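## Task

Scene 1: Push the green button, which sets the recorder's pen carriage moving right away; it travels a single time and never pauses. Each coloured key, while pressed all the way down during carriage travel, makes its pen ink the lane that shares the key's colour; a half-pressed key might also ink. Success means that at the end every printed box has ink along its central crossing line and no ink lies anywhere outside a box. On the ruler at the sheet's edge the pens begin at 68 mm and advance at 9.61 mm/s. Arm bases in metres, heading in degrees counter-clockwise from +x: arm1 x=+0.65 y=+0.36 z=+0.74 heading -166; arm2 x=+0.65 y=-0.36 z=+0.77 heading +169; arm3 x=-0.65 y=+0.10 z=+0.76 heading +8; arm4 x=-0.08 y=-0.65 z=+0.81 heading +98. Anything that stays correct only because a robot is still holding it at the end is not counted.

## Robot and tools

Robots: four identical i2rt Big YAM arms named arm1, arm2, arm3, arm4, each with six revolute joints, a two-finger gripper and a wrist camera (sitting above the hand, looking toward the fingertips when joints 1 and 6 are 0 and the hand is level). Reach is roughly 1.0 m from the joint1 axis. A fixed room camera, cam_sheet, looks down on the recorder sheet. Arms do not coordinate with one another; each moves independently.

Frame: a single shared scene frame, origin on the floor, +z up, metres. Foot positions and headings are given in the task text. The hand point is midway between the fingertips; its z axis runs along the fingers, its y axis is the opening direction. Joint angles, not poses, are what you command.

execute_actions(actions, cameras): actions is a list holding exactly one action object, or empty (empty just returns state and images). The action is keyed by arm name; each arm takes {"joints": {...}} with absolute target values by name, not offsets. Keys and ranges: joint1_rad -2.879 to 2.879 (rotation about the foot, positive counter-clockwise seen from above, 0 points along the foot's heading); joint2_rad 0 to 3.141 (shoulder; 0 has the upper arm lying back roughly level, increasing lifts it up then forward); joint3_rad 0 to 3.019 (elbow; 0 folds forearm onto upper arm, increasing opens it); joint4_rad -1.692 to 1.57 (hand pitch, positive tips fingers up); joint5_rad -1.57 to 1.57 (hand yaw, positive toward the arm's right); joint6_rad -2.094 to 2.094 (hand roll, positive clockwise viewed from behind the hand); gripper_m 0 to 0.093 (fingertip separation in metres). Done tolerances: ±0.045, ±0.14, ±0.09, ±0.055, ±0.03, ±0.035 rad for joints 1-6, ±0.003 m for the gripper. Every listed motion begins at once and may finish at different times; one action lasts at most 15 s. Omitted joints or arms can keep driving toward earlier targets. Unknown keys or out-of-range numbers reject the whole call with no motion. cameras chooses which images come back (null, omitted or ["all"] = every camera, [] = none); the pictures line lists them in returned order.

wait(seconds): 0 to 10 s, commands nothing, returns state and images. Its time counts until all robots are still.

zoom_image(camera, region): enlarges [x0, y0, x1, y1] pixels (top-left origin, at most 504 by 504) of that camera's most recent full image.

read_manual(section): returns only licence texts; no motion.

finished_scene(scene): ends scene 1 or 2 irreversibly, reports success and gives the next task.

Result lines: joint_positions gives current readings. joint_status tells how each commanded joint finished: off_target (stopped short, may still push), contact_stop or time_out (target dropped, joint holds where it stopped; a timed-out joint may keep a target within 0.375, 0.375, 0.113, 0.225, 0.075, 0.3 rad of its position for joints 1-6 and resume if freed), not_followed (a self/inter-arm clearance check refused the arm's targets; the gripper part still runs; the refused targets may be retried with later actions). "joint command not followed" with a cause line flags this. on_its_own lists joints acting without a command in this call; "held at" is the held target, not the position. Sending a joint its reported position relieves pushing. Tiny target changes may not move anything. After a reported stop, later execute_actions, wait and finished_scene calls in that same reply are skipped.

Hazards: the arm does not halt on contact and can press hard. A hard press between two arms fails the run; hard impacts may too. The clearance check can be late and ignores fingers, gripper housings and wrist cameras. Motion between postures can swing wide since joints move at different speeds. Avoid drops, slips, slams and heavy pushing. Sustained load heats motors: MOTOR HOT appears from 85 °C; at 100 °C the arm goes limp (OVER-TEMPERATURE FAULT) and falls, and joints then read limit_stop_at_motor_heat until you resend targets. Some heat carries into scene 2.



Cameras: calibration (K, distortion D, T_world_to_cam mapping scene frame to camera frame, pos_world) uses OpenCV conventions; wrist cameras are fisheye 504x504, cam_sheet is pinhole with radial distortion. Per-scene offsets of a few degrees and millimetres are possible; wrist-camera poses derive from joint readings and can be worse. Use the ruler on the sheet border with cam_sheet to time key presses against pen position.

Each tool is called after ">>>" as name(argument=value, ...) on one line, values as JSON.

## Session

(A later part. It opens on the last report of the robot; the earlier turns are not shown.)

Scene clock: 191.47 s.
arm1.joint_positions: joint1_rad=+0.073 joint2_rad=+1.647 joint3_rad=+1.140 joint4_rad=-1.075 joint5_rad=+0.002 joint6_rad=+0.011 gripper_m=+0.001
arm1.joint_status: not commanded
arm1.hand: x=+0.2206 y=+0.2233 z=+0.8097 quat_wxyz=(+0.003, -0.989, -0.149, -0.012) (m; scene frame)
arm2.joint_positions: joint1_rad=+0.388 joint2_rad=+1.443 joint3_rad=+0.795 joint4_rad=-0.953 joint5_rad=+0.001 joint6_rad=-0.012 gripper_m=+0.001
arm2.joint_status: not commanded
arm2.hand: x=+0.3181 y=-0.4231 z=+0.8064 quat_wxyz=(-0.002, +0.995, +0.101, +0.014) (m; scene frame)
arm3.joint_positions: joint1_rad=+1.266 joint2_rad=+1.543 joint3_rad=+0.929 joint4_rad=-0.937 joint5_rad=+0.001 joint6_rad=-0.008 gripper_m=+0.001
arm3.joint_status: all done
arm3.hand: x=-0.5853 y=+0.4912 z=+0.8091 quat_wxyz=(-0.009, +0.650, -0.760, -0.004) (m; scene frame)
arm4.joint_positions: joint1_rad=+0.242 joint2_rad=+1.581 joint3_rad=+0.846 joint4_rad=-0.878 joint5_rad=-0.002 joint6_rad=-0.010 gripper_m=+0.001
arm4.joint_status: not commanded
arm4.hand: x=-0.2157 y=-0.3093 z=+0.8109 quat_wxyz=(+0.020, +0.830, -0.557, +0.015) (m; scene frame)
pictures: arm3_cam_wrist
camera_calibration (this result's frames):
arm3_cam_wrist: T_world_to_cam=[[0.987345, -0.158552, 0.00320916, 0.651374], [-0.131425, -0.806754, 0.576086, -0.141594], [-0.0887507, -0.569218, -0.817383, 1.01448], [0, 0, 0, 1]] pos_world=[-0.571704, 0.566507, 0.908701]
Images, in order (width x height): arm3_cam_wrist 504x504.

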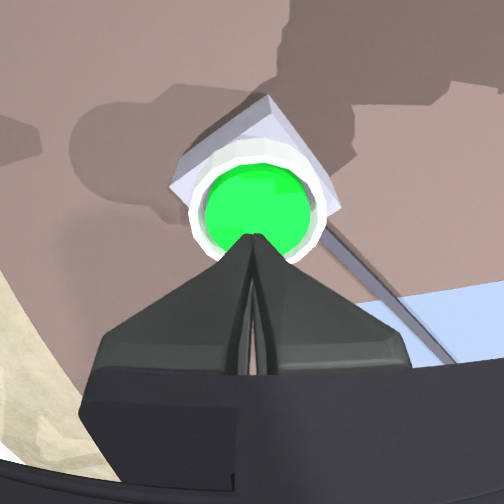

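>>> execute_actions(actions=[{"arm3":{"joints":{"joint2_rad":1.66,"joint3_rad":0.877,"joint4_rad":-0.845}}}], cameras=["arm3_cam_wrist"])

>>> execute_actions(actions=[{"arm3":{"joints":{"joint2_rad":1.369,"joint3_rad":1.022,"joint4_rad":-1.224}}}], cameras=["cam_sheet"])

>>> execute_actions(actions=[{"arm3":{"joints":{"joint1_rad":0.39,"joint2_rad":1.638,"joint3_rad":1.21,"joint4_rad":-1.16}}}], cameras=["cam_sheet"])

>>> execute_actions(actions=[{"arm3":{"joints":{"joint2_rad":1.713,"joint3_rad":1.135,"joint4_rad":-1.045}}}], cameras=["cam_sheet","arm3_cam_wrist"])

>>> wait(seconds=10)

>>> wait(seconds=10)

>>> wait(seconds=3.8)

>>> execute_actions(actions=[{"arm1":{"joints":{"joint2_rad":1.80,"joint3_rad":1.10,"joint4_rad":-0.99}},"arm2":{"joints":{"joint2_rad":1.60,"joint3_rad":0.771,"joint4_rad":-0.875}},"arm3":{"joints":{"joint2_rad":1.86,"joint3_rad":1.102,"joint4_rad":-0.955}},"arm4":{"joints":{"joint2_rad":1.76,"joint3_rad":0.824,"joint4_rad":-0.785}}}], cameras=["cam_sheet"])

>>> wait(seconds=1.0)

>>> execute_actions(actions=[{"arm1":{"joints":{"joint2_rad":1.64,"joint3_rad":1.16,"joint4_rad":-1.085}},"arm2":{"joints":{"joint2_rad":1.447,"joint3_rad":0.803,"joint4_rad":-0.96}},"arm3":{"joints":{"joint2_rad":1.70,"joint3_rad":1.135,"joint4_rad":-1.045}},"arm4":{"joints":{"joint2_rad":1.585,"joint3_rad":0.852,"joint4_rad":-0.885}}}], cameras=["cam_sheet"])

Scene clock: 205.77 s.
arm1.joint_positions: joint1_rad=+0.073 joint2_rad=+1.647 joint3_rad=+1.140 joint4_rad=-1.075 joint5_rad=+0.002 joint6_rad=+0.011 gripper_m=+0.001
arm1.joint_status: not commanded
arm1.hand: x=+0.2206 y=+0.2233 z=+0.8097 quat_wxyz=(+0.003, -0.989, -0.149, -0.012) (m; scene frame)
arm2.joint_positions: joint1_rad=+0.388 joint2_rad=+1.443 joint3_rad=+0.795 joint4_rad=-0.953 joint5_rad=+0.001 joint6_rad=-0.012 gripper_m=+0.001
arm2.joint_status: not commanded
arm2.hand: x=+0.3181 y=-0.4231 z=+0.8064 quat_wxyz=(-0.002, +0.995, +0.101, +0.014) (m; scene frame)
arm3.joint_positions: joint1_rad=+1.266 joint2_rad=+1.611 joint3_rad=+0.899 joint4_rad=-0.857 joint5_rad=+0.001 joint6_rad=-0.008 gripper_m=+0.001
arm3.joint_status: all done
arm3.hand: x=-0.5855 y=+0.4892 z=+0.7748 quat_wxyz=(-0.002, +0.650, -0.760, +0.002) (m; scene frame)
arm4.joint_positions: joint1_rad=+0.242 joint2_rad=+1.581 joint3_rad=+0.846 joint4_rad=-0.878 joint5_rad=-0.002 joint6_rad=-0.010 gripper_m=+0.001
arm4.joint_status: not commanded
arm4.hand: x=-0.2157 y=-0.3093 z=+0.8109 quat_wxyz=(+0.020, +0.830, -0.557, +0.015) (m; scene frame)
pictures: arm3_cam_wrist
camera_calibration (this result's frames):
arm3_cam_wrist: T_world_to_cam=[[0.987342, -0.158575, 0.00314508, 0.651397], [-0.129793, -0.796423, 0.590648, -0.138827], [-0.0911572, -0.58358, -0.806923, 0.982831], [0, 0, 0, 1]] pos_world=[-0.571578, 0.566291, 0.873018]
Images, in order (width x height): arm3_cam_wrist 504x504.

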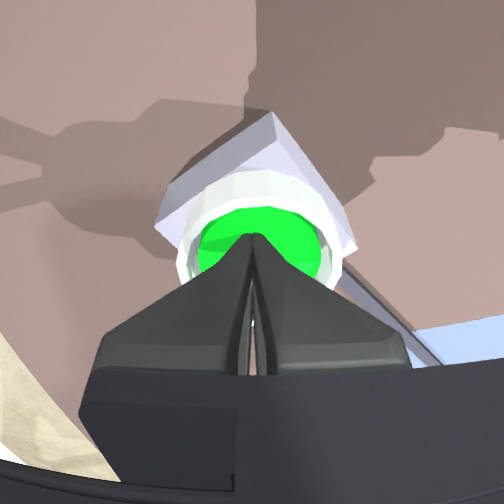

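Scene clock: 207.00 s.
arm1.joint_positions: joint1_rad=+0.073 joint2_rad=+1.647 joint3_rad=+1.140 joint4_rad=-1.075 joint5_rad=+0.002 joint6_rad=+0.011 gripper_m=+0.001
arm1.joint_status: not commanded
arm1.hand: x=+0.2206 y=+0.2233 z=+0.8097 quat_wxyz=(+0.003, -0.989, -0.149, -0.012) (m; scene frame)
arm2.joint_positions: joint1_rad=+0.388 joint2_rad=+1.443 joint3_rad=+0.795 joint4_rad=-0.953 joint5_rad=+0.001 joint6_rad=-0.012 gripper_m=+0.001
arm2.joint_status: not commanded
arm2.hand: x=+0.3181 y=-0.4231 z=+0.8064 quat_wxyz=(-0.002, +0.995, +0.101, +0.014) (m; scene frame)
arm3.joint_positions: joint1_rad=+1.266 joint2_rad=+1.356 joint3_rad=+0.994 joint4_rad=-1.214 joint5_rad=+0.001 joint6_rad=-0.008 gripper_m=+0.001
arm3.joint_status: all done
arm3.hand: x=-0.5910 y=+0.4590 z=+0.8981 quat_wxyz=(+0.001, +0.650, -0.760, +0.004) (m; scene frame)
arm4.joint_positions: joint1_rad=+0.242 joint2_rad=+1.581 joint3_rad=+0.846 joint4_rad=-0.878 joint5_rad=-0.002 joint6_rad=-0.010 gripper_m=+0.001
arm4.joint_status: not commanded
arm4.hand: x=-0.2157 y=-0.3093 z=+0.8109 quat_wxyz=(+0.020, +0.830, -0.557, +0.015) (m; scene frame)
pictures: cam_sheet
Images, in order (width x height): cam_sheet 504x504.

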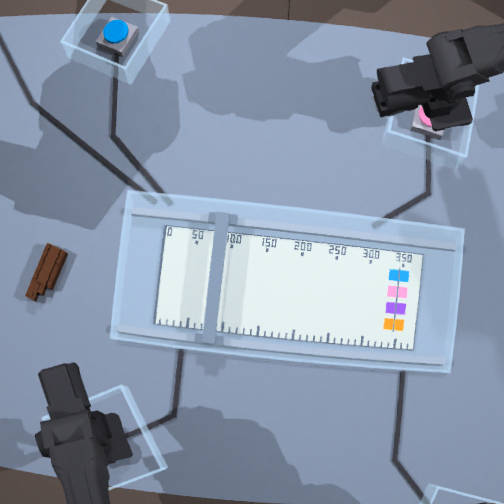

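Scene clock: 208.43 s.
arm1.joint_positions: joint1_rad=+0.073 joint2_rad=+1.647 joint3_rad=+1.140 joint4_rad=-1.075 joint5_rad=+0.002 joint6_rad=+0.011 gripper_m=+0.001
arm1.joint_status: not commanded
arm1.hand: x=+0.2206 y=+0.2233 z=+0.8097 quat_wxyz=(+0.003, -0.989, -0.149, -0.012) (m; scene frame)
arm2.joint_positions: joint1_rad=+0.388 joint2_rad=+1.443 joint3_rad=+0.795 joint4_rad=-0.953 joint5_rad=+0.001 joint6_rad=-0.012 gripper_m=+0.001
arm2.joint_status: not commanded
arm2.hand: x=+0.3181 y=-0.4231 z=+0.8064 quat_wxyz=(-0.002, +0.995, +0.101, +0.014) (m; scene frame)
arm3.joint_positions: joint1_rad=+0.389 joint2_rad=+1.646 joint3_rad=+1.183 joint4_rad=-1.160 joint5_rad=+0.001 joint6_rad=-0.008 gripper_m=+0.001
arm3.joint_status: all done
arm3.hand: x=-0.2646 y=+0.3260 z=+0.8526 quat_wxyz=(+0.023, +0.266, -0.964, +0.009) (m; scene frame)
arm4.joint_positions: joint1_rad=+0.242 joint2_rad=+1.581 joint3_rad=+0.846 joint4_rad=-0.878 joint5_rad=-0.002 joint6_rad=-0.010 gripper_m=+0.001
arm4.joint_status: not commanded
arm4.hand: x=-0.2157 y=-0.3093 z=+0.8109 quat_wxyz=(+0.020, +0.830, -0.557, +0.015) (m; scene frame)
pictures: cam_sheet
Images, in order (width x height): cam_sheet 504x504.

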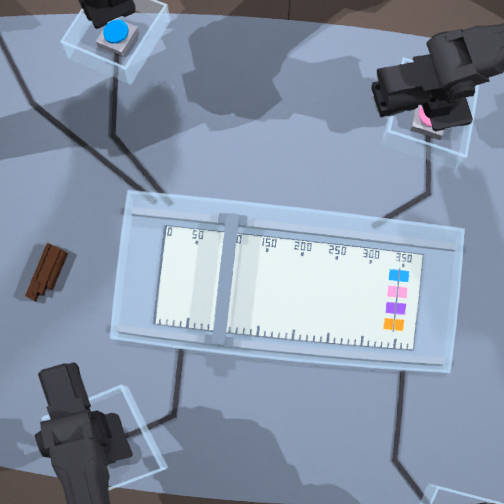

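Scene clock: 209.33 s.
arm1.joint_positions: joint1_rad=+0.073 joint2_rad=+1.647 joint3_rad=+1.140 joint4_rad=-1.075 joint5_rad=+0.002 joint6_rad=+0.011 gripper_m=+0.001
arm1.joint_status: not commanded
arm1.hand: x=+0.2206 y=+0.2233 z=+0.8097 quat_wxyz=(+0.003, -0.989, -0.149, -0.012) (m; scene frame)
arm2.joint_positions: joint1_rad=+0.388 joint2_rad=+1.443 joint3_rad=+0.795 joint4_rad=-0.953 joint5_rad=+0.001 joint6_rad=-0.012 gripper_m=+0.001
arm2.joint_status: not commanded
arm2.hand: x=+0.3181 y=-0.4231 z=+0.8064 quat_wxyz=(-0.002, +0.995, +0.101, +0.014) (m; scene frame)
arm3.joint_positions: joint1_rad=+0.389 joint2_rad=+1.709 joint3_rad=+1.136 joint4_rad=-1.056 joint5_rad=+0.001 joint6_rad=-0.008 gripper_m=+0.001
arm3.joint_status: all done
arm3.hand: x=-0.2637 y=+0.3263 z=+0.8095 quat_wxyz=(+0.026, +0.266, -0.964, +0.010) (m; scene frame)
arm4.joint_positions: joint1_rad=+0.242 joint2_rad=+1.581 joint3_rad=+0.846 joint4_rad=-0.878 joint5_rad=-0.002 joint6_rad=-0.010 gripper_m=+0.001
arm4.joint_status: not commanded
arm4.hand: x=-0.2157 y=-0.3093 z=+0.8109 quat_wxyz=(+0.020, +0.830, -0.557, +0.015) (m; scene frame)
pictures: arm3_cam_wrist, cam_sheet
camera_calibration (this result's frames):
arm3_cam_wrist: T_world_to_cam=[[0.509364, -0.860547, 0.00252761, 0.411282], [-0.66553, -0.392067, 0.635101, -0.556445], [-0.545544, -0.32518, -0.772425, 0.712977], [0, 0, 0, 1]] pos_world=[-0.190863, 0.36761, 0.90308]
Images, in order (width x height): arm3_cam_wrist 504x504, cam_sheet 504x504.

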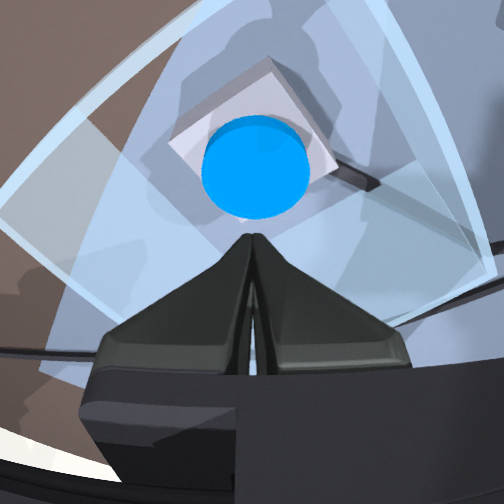

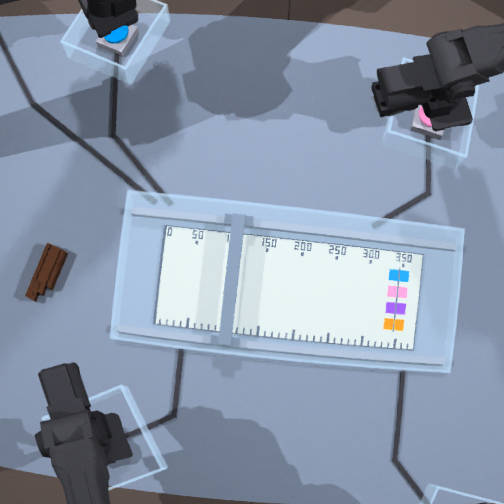

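Scene clock: 219.33 s.
arm1.joint_positions: joint1_rad=+0.073 joint2_rad=+1.647 joint3_rad=+1.140 joint4_rad=-1.075 joint5_rad=+0.002 joint6_rad=+0.011 gripper_m=+0.001
arm1.joint_status: not commanded
arm1.hand: x=+0.2206 y=+0.2233 z=+0.8097 quat_wxyz=(+0.003, -0.989, -0.149, -0.012) (m; scene frame)
arm2.joint_positions: joint1_rad=+0.388 joint2_rad=+1.443 joint3_rad=+0.795 joint4_rad=-0.953 joint5_rad=+0.001 joint6_rad=-0.012 gripper_m=+0.001
arm2.joint_status: not commanded
arm2.hand: x=+0.3181 y=-0.4231 z=+0.8064 quat_wxyz=(-0.002, +0.995, +0.101, +0.014) (m; scene frame)
arm3.joint_positions: joint1_rad=+0.389 joint2_rad=+1.709 joint3_rad=+1.136 joint4_rad=-1.056 joint5_rad=+0.001 joint6_rad=-0.008 gripper_m=+0.001
arm3.joint_status: all done
arm3.hand: x=-0.2637 y=+0.3263 z=+0.8095 quat_wxyz=(+0.026, +0.266, -0.964, +0.010) (m; scene frame)
arm4.joint_positions: joint1_rad=+0.242 joint2_rad=+1.581 joint3_rad=+0.846 joint4_rad=-0.878 joint5_rad=-0.002 joint6_rad=-0.010 gripper_m=+0.001
arm4.joint_status: not commanded
arm4.hand: x=-0.2157 y=-0.3093 z=+0.8109 quat_wxyz=(+0.020, +0.830, -0.557, +0.015) (m; scene frame)
wait: 10.00 s; at rest by 0.27 s
pictures: arm1_cam_wrist, arm2_cam_wrist, arm3_cam_wrist, arm4_cam_wrist, cam_sheet
camera_calibration (this result's frames):
arm1_cam_wrist: T_world_to_cam=[[-0.304361, 0.952551, -0.00328639, -0.140013], [0.761977, 0.245536, 0.599252, -0.699703], [0.571625, 0.179885, -0.800554, 0.607475], [0, 0, 0, 1]] pos_world=[0.143296, 0.195897, 0.905154]
arm2_cam_wrist: T_world_to_cam=[[-0.17279, 0.984958, 0.00112471, 0.468937], [0.781533, 0.136408, 0.608769, -0.678486], [0.599458, 0.106068, -0.793347, 0.615482], [0, 0, 0, 1]] pos_world=[0.242331, -0.434615, 0.900805]
arm3_cam_wrist: T_world_to_cam=[[0.509364, -0.860547, 0.00252761, 0.411282], [-0.66553, -0.392067, 0.635101, -0.556445], [-0.545544, -0.32518, -0.772425, 0.712977], [0, 0, 0, 1]] pos_world=[-0.190863, 0.36761, 0.90308]
arm4_cam_wrist: T_world_to_cam=[[0.924902, 0.379936, -0.0143158, 0.326236], [0.302824, -0.713371, 0.631981, -0.664476], [0.2299, -0.588856, -0.774852, 0.62169], [0, 0, 0, 1]] pos_world=[-0.243443, -0.231881, 0.906324]
Images, in order (width x height): arm1_cam_wrist 504x504, arm2_cam_wrist 504x504, arm3_cam_wrist 504x504, arm4_cam_wrist 504x504, cam_sheet 504x504.

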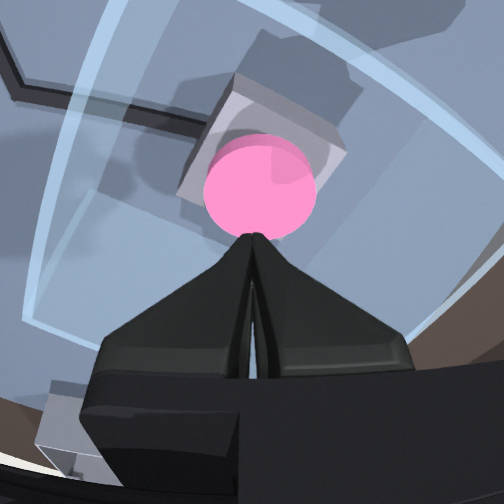

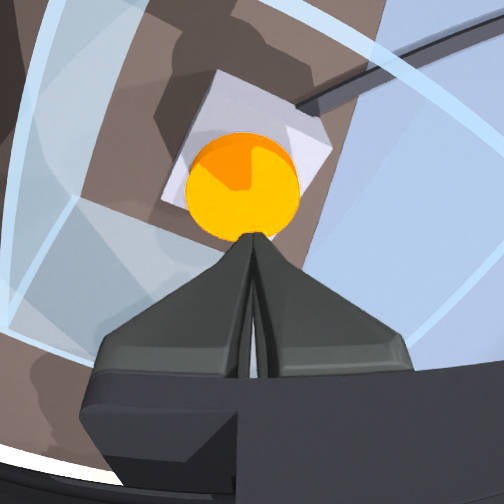

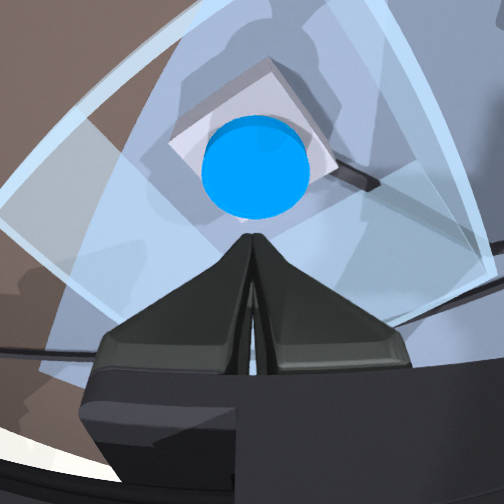

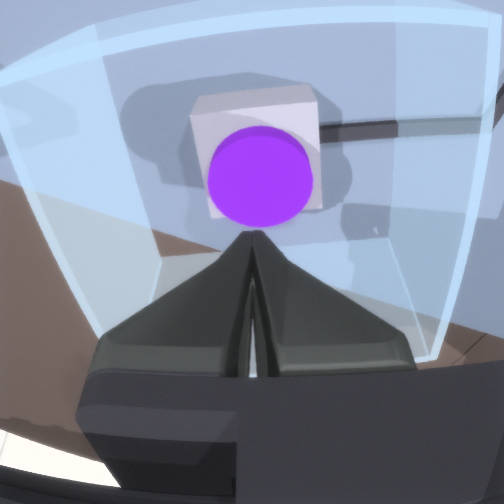

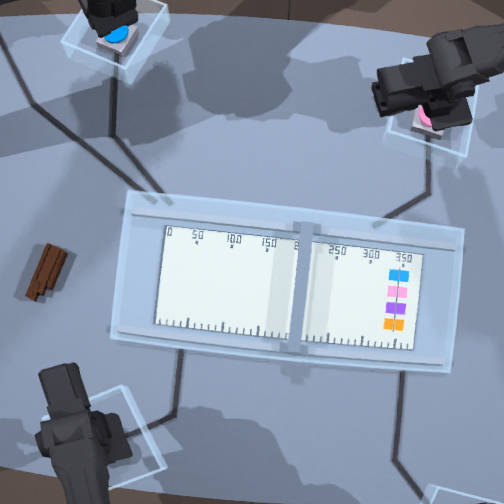

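Scene clock: 229.33 s.
arm1.joint_positions: joint1_rad=+0.073 joint2_rad=+1.647 joint3_rad=+1.140 joint4_rad=-1.075 joint5_rad=+0.002 joint6_rad=+0.011 gripper_m=+0.001
arm1.joint_status: not commanded
arm1.hand: x=+0.2206 y=+0.2233 z=+0.8097 quat_wxyz=(+0.003, -0.989, -0.149, -0.012) (m; scene frame)
arm2.joint_positions: joint1_rad=+0.388 joint2_rad=+1.443 joint3_rad=+0.795 joint4_rad=-0.953 joint5_rad=+0.001 joint6_rad=-0.012 gripper_m=+0.001
arm2.joint_status: not commanded
arm2.hand: x=+0.3181 y=-0.4231 z=+0.8064 quat_wxyz=(-0.002, +0.995, +0.101, +0.014) (m; scene frame)
arm3.joint_positions: joint1_rad=+0.389 joint2_rad=+1.709 joint3_rad=+1.136 joint4_rad=-1.056 joint5_rad=+0.001 joint6_rad=-0.008 gripper_m=+0.001
arm3.joint_status: all done
arm3.hand: x=-0.2637 y=+0.3263 z=+0.8095 quat_wxyz=(+0.026, +0.266, -0.964, +0.010) (m; scene frame)
arm4.joint_positions: joint1_rad=+0.242 joint2_rad=+1.581 joint3_rad=+0.846 joint4_rad=-0.878 joint5_rad=-0.002 joint6_rad=-0.010 gripper_m=+0.001
arm4.joint_status: not commanded
arm4.hand: x=-0.2157 y=-0.3093 z=+0.8109 quat_wxyz=(+0.020, +0.830, -0.557, +0.015) (m; scene frame)
wait: 10.00 s; at rest by 0.27 s
pictures: arm1_cam_wrist, arm2_cam_wrist, arm3_cam_wrist, arm4_cam_wrist, cam_sheet
camera_calibration (this result's frames):
arm1_cam_wrist: T_world_to_cam=[[-0.304361, 0.952551, -0.00328639, -0.140013], [0.761977, 0.245536, 0.599252, -0.699703], [0.571625, 0.179885, -0.800554, 0.607475], [0, 0, 0, 1]] pos_world=[0.143296, 0.195897, 0.905154]
arm2_cam_wrist: T_world_to_cam=[[-0.17279, 0.984958, 0.00112471, 0.468937], [0.781533, 0.136408, 0.608769, -0.678486], [0.599458, 0.106068, -0.793347, 0.615482], [0, 0, 0, 1]] pos_world=[0.242331, -0.434615, 0.900805]
arm3_cam_wrist: T_world_to_cam=[[0.509364, -0.860547, 0.00252761, 0.411282], [-0.66553, -0.392067, 0.635101, -0.556445], [-0.545544, -0.32518, -0.772425, 0.712977], [0, 0, 0, 1]] pos_world=[-0.190863, 0.36761, 0.90308]
arm4_cam_wrist: T_world_to_cam=[[0.924902, 0.379936, -0.0143158, 0.326236], [0.302824, -0.713371, 0.631981, -0.664476], [0.2299, -0.588856, -0.774852, 0.62169], [0, 0, 0, 1]] pos_world=[-0.243443, -0.231881, 0.906324]
Images, in order (width x height): arm1_cam_wrist 504x504, arm2_cam_wrist 504x504, arm3_cam_wrist 504x504, arm4_cam_wrist 504x504, cam_sheet 504x504.

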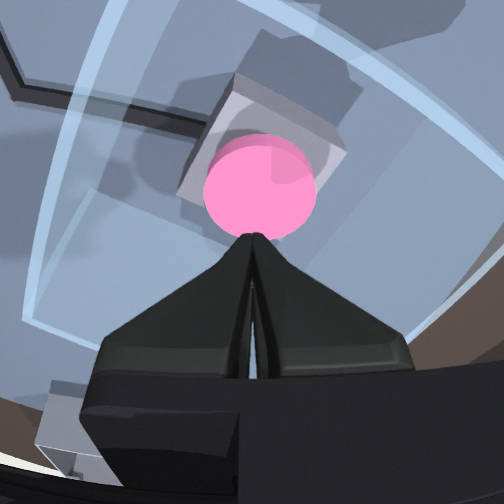

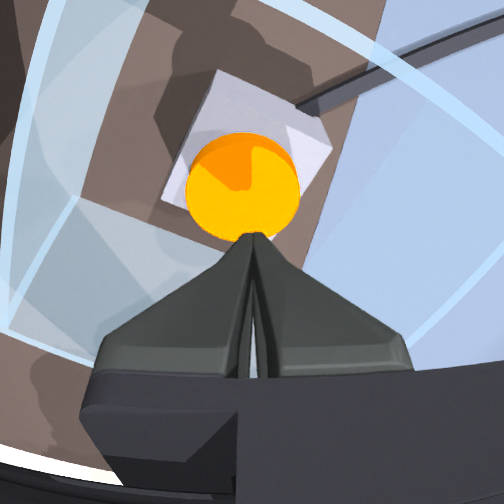

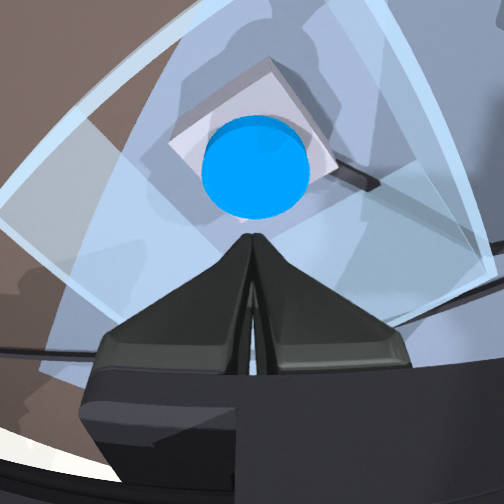

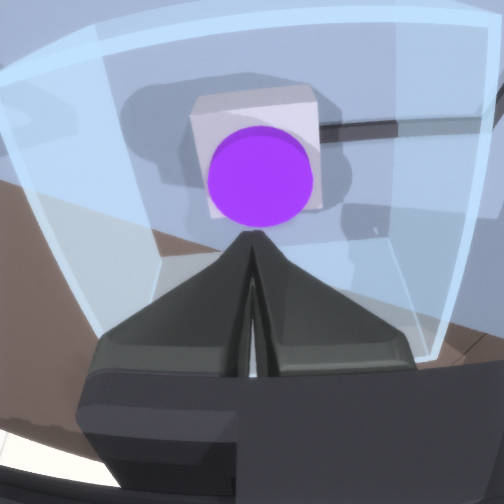

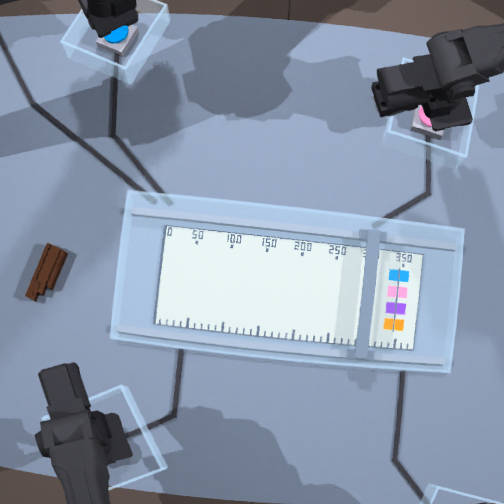

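Scene clock: 233.13 s.
arm1.joint_positions: joint1_rad=+0.073 joint2_rad=+1.647 joint3_rad=+1.140 joint4_rad=-1.075 joint5_rad=+0.002 joint6_rad=+0.011 gripper_m=+0.001
arm1.joint_status: not commanded
arm1.hand: x=+0.2206 y=+0.2233 z=+0.8097 quat_wxyz=(+0.003, -0.989, -0.149, -0.012) (m; scene frame)
arm2.joint_positions: joint1_rad=+0.388 joint2_rad=+1.443 joint3_rad=+0.795 joint4_rad=-0.953 joint5_rad=+0.001 joint6_rad=-0.012 gripper_m=+0.001
arm2.joint_status: not commanded
arm2.hand: x=+0.3181 y=-0.4231 z=+0.8064 quat_wxyz=(-0.002, +0.995, +0.101, +0.014) (m; scene frame)
arm3.joint_positions: joint1_rad=+0.389 joint2_rad=+1.709 joint3_rad=+1.136 joint4_rad=-1.056 joint5_rad=+0.001 joint6_rad=-0.008 gripper_m=+0.001
arm3.joint_status: all done
arm3.hand: x=-0.2637 y=+0.3263 z=+0.8095 quat_wxyz=(+0.026, +0.266, -0.964, +0.010) (m; scene frame)
arm4.joint_positions: joint1_rad=+0.242 joint2_rad=+1.581 joint3_rad=+0.846 joint4_rad=-0.878 joint5_rad=-0.002 joint6_rad=-0.010 gripper_m=+0.001
arm4.joint_status: not commanded
arm4.hand: x=-0.2157 y=-0.3093 z=+0.8109 quat_wxyz=(+0.020, +0.830, -0.557, +0.015) (m; scene frame)
wait: 3.80 s; at rest by 0.27 s
pictures: arm1_cam_wrist, arm2_cam_wrist, arm3_cam_wrist, arm4_cam_wrist, cam_sheet
camera_calibration (this result's frames):
arm1_cam_wrist: T_world_to_cam=[[-0.304361, 0.952551, -0.00328639, -0.140013], [0.761977, 0.245536, 0.599252, -0.699703], [0.571625, 0.179885, -0.800554, 0.607475], [0, 0, 0, 1]] pos_world=[0.143296, 0.195897, 0.905154]
arm2_cam_wrist: T_world_to_cam=[[-0.17279, 0.984958, 0.00112471, 0.468937], [0.781533, 0.136408, 0.608769, -0.678486], [0.599458, 0.106068, -0.793347, 0.615482], [0, 0, 0, 1]] pos_world=[0.242331, -0.434615, 0.900805]
arm3_cam_wrist: T_world_to_cam=[[0.509364, -0.860547, 0.00252761, 0.411282], [-0.66553, -0.392067, 0.635101, -0.556445], [-0.545544, -0.32518, -0.772425, 0.712977], [0, 0, 0, 1]] pos_world=[-0.190863, 0.36761, 0.90308]
arm4_cam_wrist: T_world_to_cam=[[0.924902, 0.379936, -0.0143158, 0.326236], [0.302824, -0.713371, 0.631981, -0.664476], [0.2299, -0.588856, -0.774852, 0.62169], [0, 0, 0, 1]] pos_world=[-0.243443, -0.231881, 0.906324]
Images, in order (width x height): arm1_cam_wrist 504x504, arm2_cam_wrist 504x504, arm3_cam_wrist 504x504, arm4_cam_wrist 504x504, cam_sheet 504x504.

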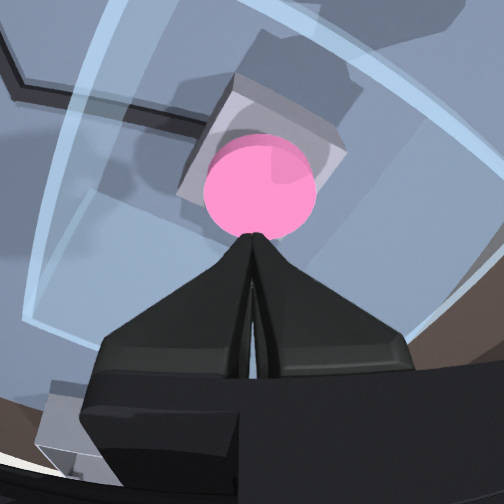

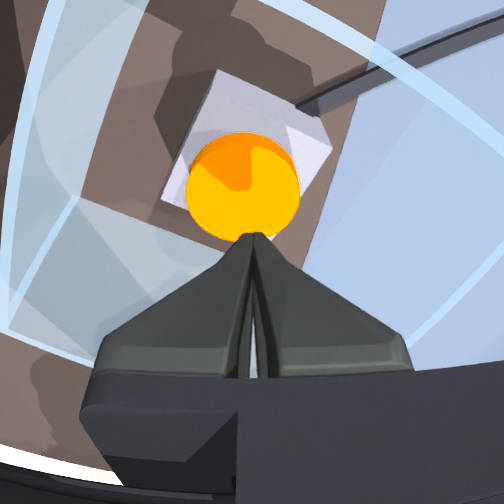

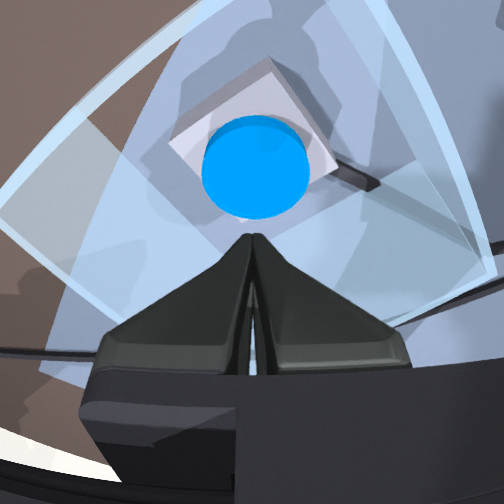

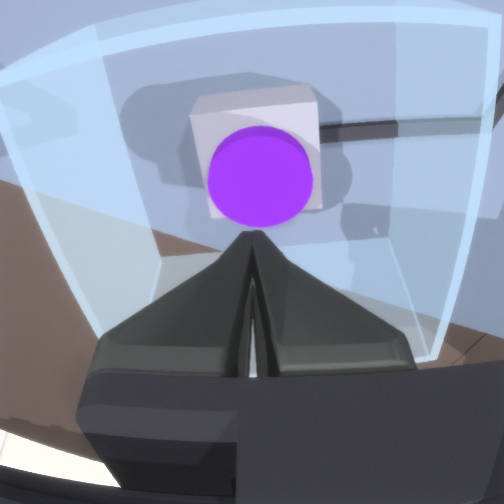

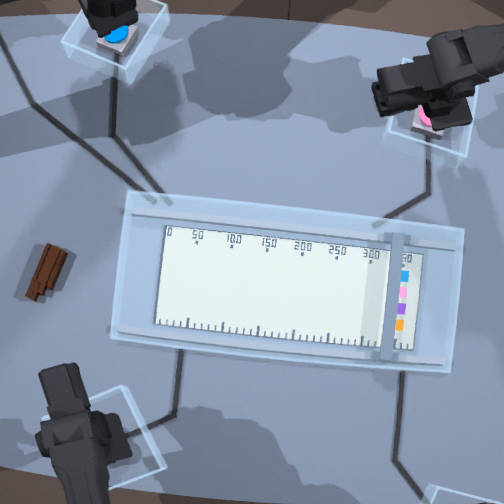

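Scene clock: 233.90 s.
arm1.joint_positions: joint1_rad=+0.073 joint2_rad=+1.714 joint3_rad=+1.135 joint4_rad=-1.003 joint5_rad=+0.002 joint6_rad=+0.011 gripper_m=+0.000
arm1.joint_status: all done
arm1.hand: x=+0.2112 y=+0.2202 z=+0.7788 quat_wxyz=(+0.002, -0.989, -0.149, -0.012) (m; scene frame)
arm2.joint_positions: joint1_rad=+0.388 joint2_rad=+1.524 joint3_rad=+0.791 joint4_rad=-0.902 joint5_rad=+0.001 joint6_rad=-0.012 gripper_m=+0.001
arm2.joint_status: all done
arm2.hand: x=+0.3161 y=-0.4234 z=+0.7791 quat_wxyz=(-0.004, +0.994, +0.100, +0.030) (m; scene frame)
arm3.joint_positions: joint1_rad=+0.389 joint2_rad=+1.790 joint3_rad=+1.129 joint4_rad=-0.970 joint5_rad=+0.001 joint6_rad=-0.008 gripper_m=+0.001
arm3.joint_status: all done
arm3.hand: x=-0.2555 y=+0.3310 z=+0.7712 quat_wxyz=(+0.027, +0.266, -0.964, +0.010) (m; scene frame)
arm4.joint_positions: joint1_rad=+0.242 joint2_rad=+1.695 joint3_rad=+0.843 joint4_rad=-0.804 joint5_rad=-0.002 joint6_rad=-0.010 gripper_m=+0.000
arm4.joint_status: all done
arm4.hand: x=-0.2160 y=-0.3098 z=+0.7696 quat_wxyz=(+0.032, +0.830, -0.556, +0.033) (m; scene frame)
pictures: cam_sheet
Images, in order (width x height): cam_sheet 504x504.

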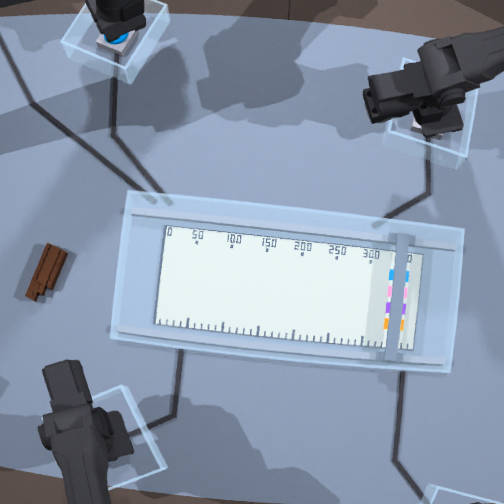

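Scene clock: 234.90 s.
arm1.joint_positions: joint1_rad=+0.073 joint2_rad=+1.714 joint3_rad=+1.135 joint4_rad=-1.003 joint5_rad=+0.002 joint6_rad=+0.011 gripper_m=+0.000
arm1.joint_status: all done
arm1.hand: x=+0.2112 y=+0.2202 z=+0.7788 quat_wxyz=(+0.002, -0.989, -0.149, -0.012) (m; scene frame)
arm2.joint_positions: joint1_rad=+0.388 joint2_rad=+1.524 joint3_rad=+0.791 joint4_rad=-0.902 joint5_rad=+0.001 joint6_rad=-0.012 gripper_m=+0.001
arm2.joint_status: all done
arm2.hand: x=+0.3161 y=-0.4234 z=+0.7791 quat_wxyz=(-0.004, +0.994, +0.100, +0.030) (m; scene frame)
arm3.joint_positions: joint1_rad=+0.389 joint2_rad=+1.790 joint3_rad=+1.129 joint4_rad=-0.970 joint5_rad=+0.001 joint6_rad=-0.008 gripper_m=+0.001
arm3.joint_status: all done
arm3.hand: x=-0.2555 y=+0.3310 z=+0.7712 quat_wxyz=(+0.027, +0.266, -0.964, +0.010) (m; scene frame)
arm4.joint_positions: joint1_rad=+0.242 joint2_rad=+1.695 joint3_rad=+0.843 joint4_rad=-0.804 joint5_rad=-0.002 joint6_rad=-0.010 gripper_m=+0.000
arm4.joint_status: all done
arm4.hand: x=-0.2160 y=-0.3098 z=+0.7696 quat_wxyz=(+0.032, +0.830, -0.556, +0.033) (m; scene frame)
wait: 1.00 s; at rest by 0.27 s
pictures: arm1_cam_wrist, arm2_cam_wrist, arm3_cam_wrist, arm4_cam_wrist, cam_sheet
camera_calibration (this result's frames):
arm1_cam_wrist: T_world_to_cam=[[-0.304351, 0.952553, -0.00366735, -0.139706], [0.761692, 0.245677, 0.599557, -0.673417], [0.57201, 0.179682, -0.800324, 0.588535], [0, 0, 0, 1]] pos_world=[0.133768, 0.192771, 0.874258]
arm2_cam_wrist: T_world_to_cam=[[-0.172851, 0.984946, 0.00204663, 0.468222], [0.760833, 0.132201, 0.635339, -0.676233], [0.625504, 0.111376, -0.772231, 0.572578], [0, 0, 0, 1]] pos_world=[0.237283, -0.435547, 0.870841]
arm3_cam_wrist: T_world_to_cam=[[0.509034, -0.860743, 0.00254293, 0.411159], [-0.664645, -0.391183, 0.636572, -0.526034], [-0.54693, -0.325727, -0.771213, 0.688287], [0, 0, 0, 1]] pos_world=[-0.182475, 0.372321, 0.864629]
arm4_cam_wrist: T_world_to_cam=[[0.924901, 0.379935, -0.0143825, 0.326202], [0.292583, -0.687078, 0.665071, -0.658175], [0.242802, -0.619333, -0.746642, 0.561011], [0, 0, 0, 1]] pos_world=[-0.245348, -0.228701, 0.861298]
Images, in order (width x height): arm1_cam_wrist 504x504, arm2_cam_wrist 504x504, arm3_cam_wrist 504x504, arm4_cam_wrist 504x504, cam_sheet 504x504.

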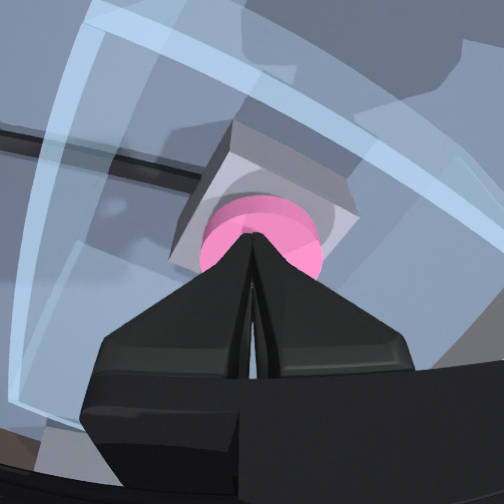

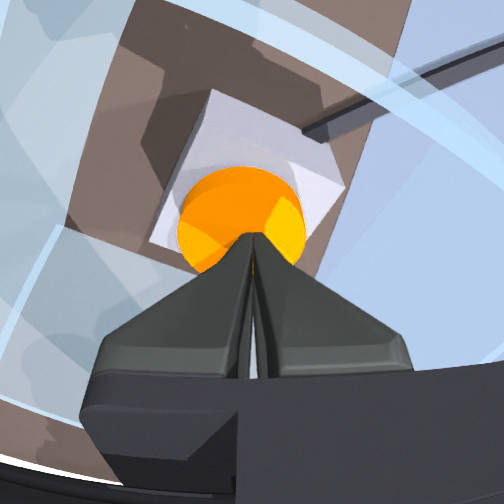

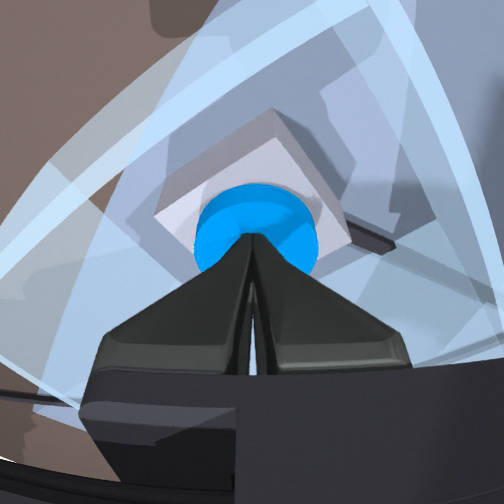

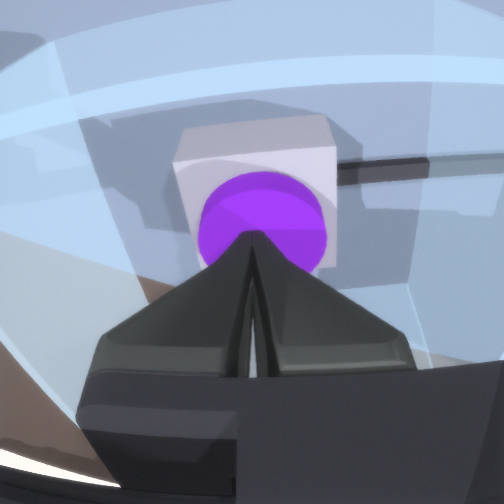

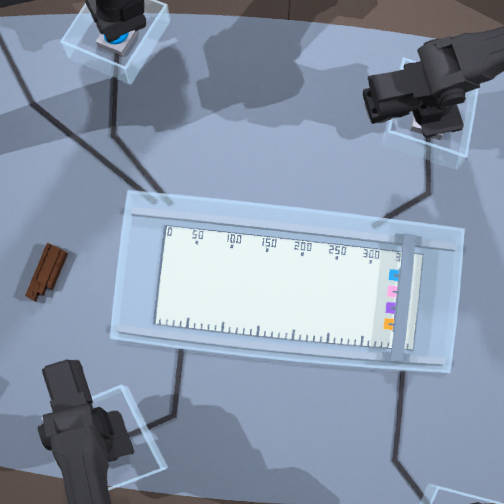

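Scene clock: 235.90 s.
arm1.joint_positions: joint1_rad=+0.073 joint2_rad=+1.648 joint3_rad=+1.140 joint4_rad=-1.075 joint5_rad=+0.002 joint6_rad=+0.011 gripper_m=+0.000
arm1.joint_status: all done
arm1.hand: x=+0.2207 y=+0.2233 z=+0.8095 quat_wxyz=(+0.002, -0.989, -0.149, -0.012) (m; scene frame)
arm2.joint_positions: joint1_rad=+0.388 joint2_rad=+1.444 joint3_rad=+0.795 joint4_rad=-0.952 joint5_rad=+0.001 joint6_rad=-0.012 gripper_m=+0.001
arm2.joint_status: all done
arm2.hand: x=+0.3180 y=-0.4230 z=+0.8063 quat_wxyz=(-0.002, +0.995, +0.101, +0.013) (m; scene frame)
arm3.joint_positions: joint1_rad=+0.389 joint2_rad=+1.692 joint3_rad=+1.130 joint4_rad=-1.035 joint5_rad=+0.001 joint6_rad=-0.008 gripper_m=+0.001
arm3.joint_status: all done
arm3.hand: x=-0.2604 y=+0.3283 z=+0.8145 quat_wxyz=(+0.011, +0.266, -0.964, +0.006) (m; scene frame)
arm4.joint_positions: joint1_rad=+0.242 joint2_rad=+1.581 joint3_rad=+0.846 joint4_rad=-0.878 joint5_rad=-0.002 joint6_rad=-0.010 gripper_m=+0.000
arm4.joint_status: all done
arm4.hand: x=-0.2157 y=-0.3092 z=+0.8111 quat_wxyz=(+0.019, +0.830, -0.557, +0.015) (m; scene frame)
pictures: cam_sheet
Images, in order (width x height): cam_sheet 504x504.

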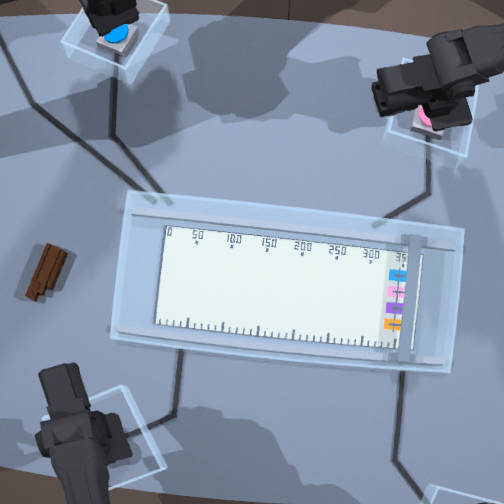

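>>> execute_actions(actions=[], cameras=["cam_sheet"])

>>> zoom_image(camera="cam_sheet", region=[340, 240, 440, 360])

Scene clock: 237.80 s.
arm1.joint_positions: joint1_rad=+0.073 joint2_rad=+1.648 joint3_rad=+1.140 joint4_rad=-1.075 joint5_rad=+0.002 joint6_rad=+0.011 gripper_m=+0.000
arm1.joint_status: all done
arm1.hand: x=+0.2207 y=+0.2233 z=+0.8095 quat_wxyz=(+0.002, -0.989, -0.149, -0.012) (m; scene frame)
arm2.joint_positions: joint1_rad=+0.388 joint2_rad=+1.444 joint3_rad=+0.795 joint4_rad=-0.952 joint5_rad=+0.001 joint6_rad=-0.012 gripper_m=+0.001
arm2.joint_status: all done
arm2.hand: x=+0.3180 y=-0.4230 z=+0.8063 quat_wxyz=(-0.002, +0.995, +0.101, +0.013) (m; scene frame)
arm3.joint_positions: joint1_rad=+0.389 joint2_rad=+1.692 joint3_rad=+1.130 joint4_rad=-1.035 joint5_rad=+0.001 joint6_rad=-0.008 gripper_m=+0.001
arm3.joint_status: all done
arm3.hand: x=-0.2604 y=+0.3283 z=+0.8145 quat_wxyz=(+0.011, +0.266, -0.964, +0.006) (m; scene frame)
arm4.joint_positions: joint1_rad=+0.242 joint2_rad=+1.581 joint3_rad=+0.846 joint4_rad=-0.878 joint5_rad=-0.002 joint6_rad=-0.010 gripper_m=+0.000
arm4.joint_status: all done
arm4.hand: x=-0.2157 y=-0.3092 z=+0.8111 quat_wxyz=(+0.019, +0.830, -0.557, +0.015) (m; scene frame)
pictures: cam_sheet
Images, in order (width x height): cam_sheet 504x504.

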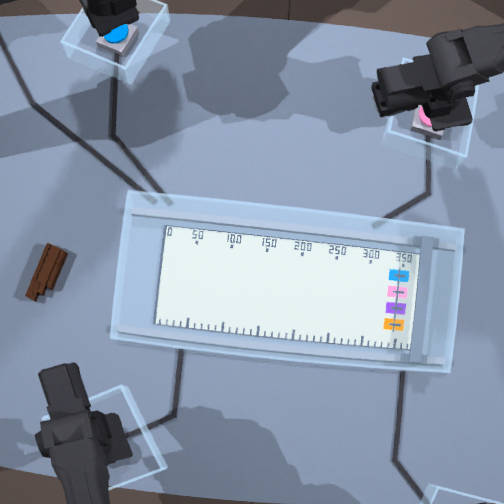

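Region (340, 240, 440, 360) of cam_sheet's 504x504 image, scaled by 4.200, with more detail than that image has.

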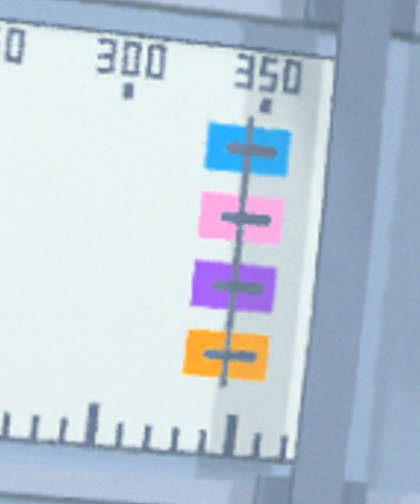

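>>> finished_scene(scene=1)

The scene is finished: the task was done.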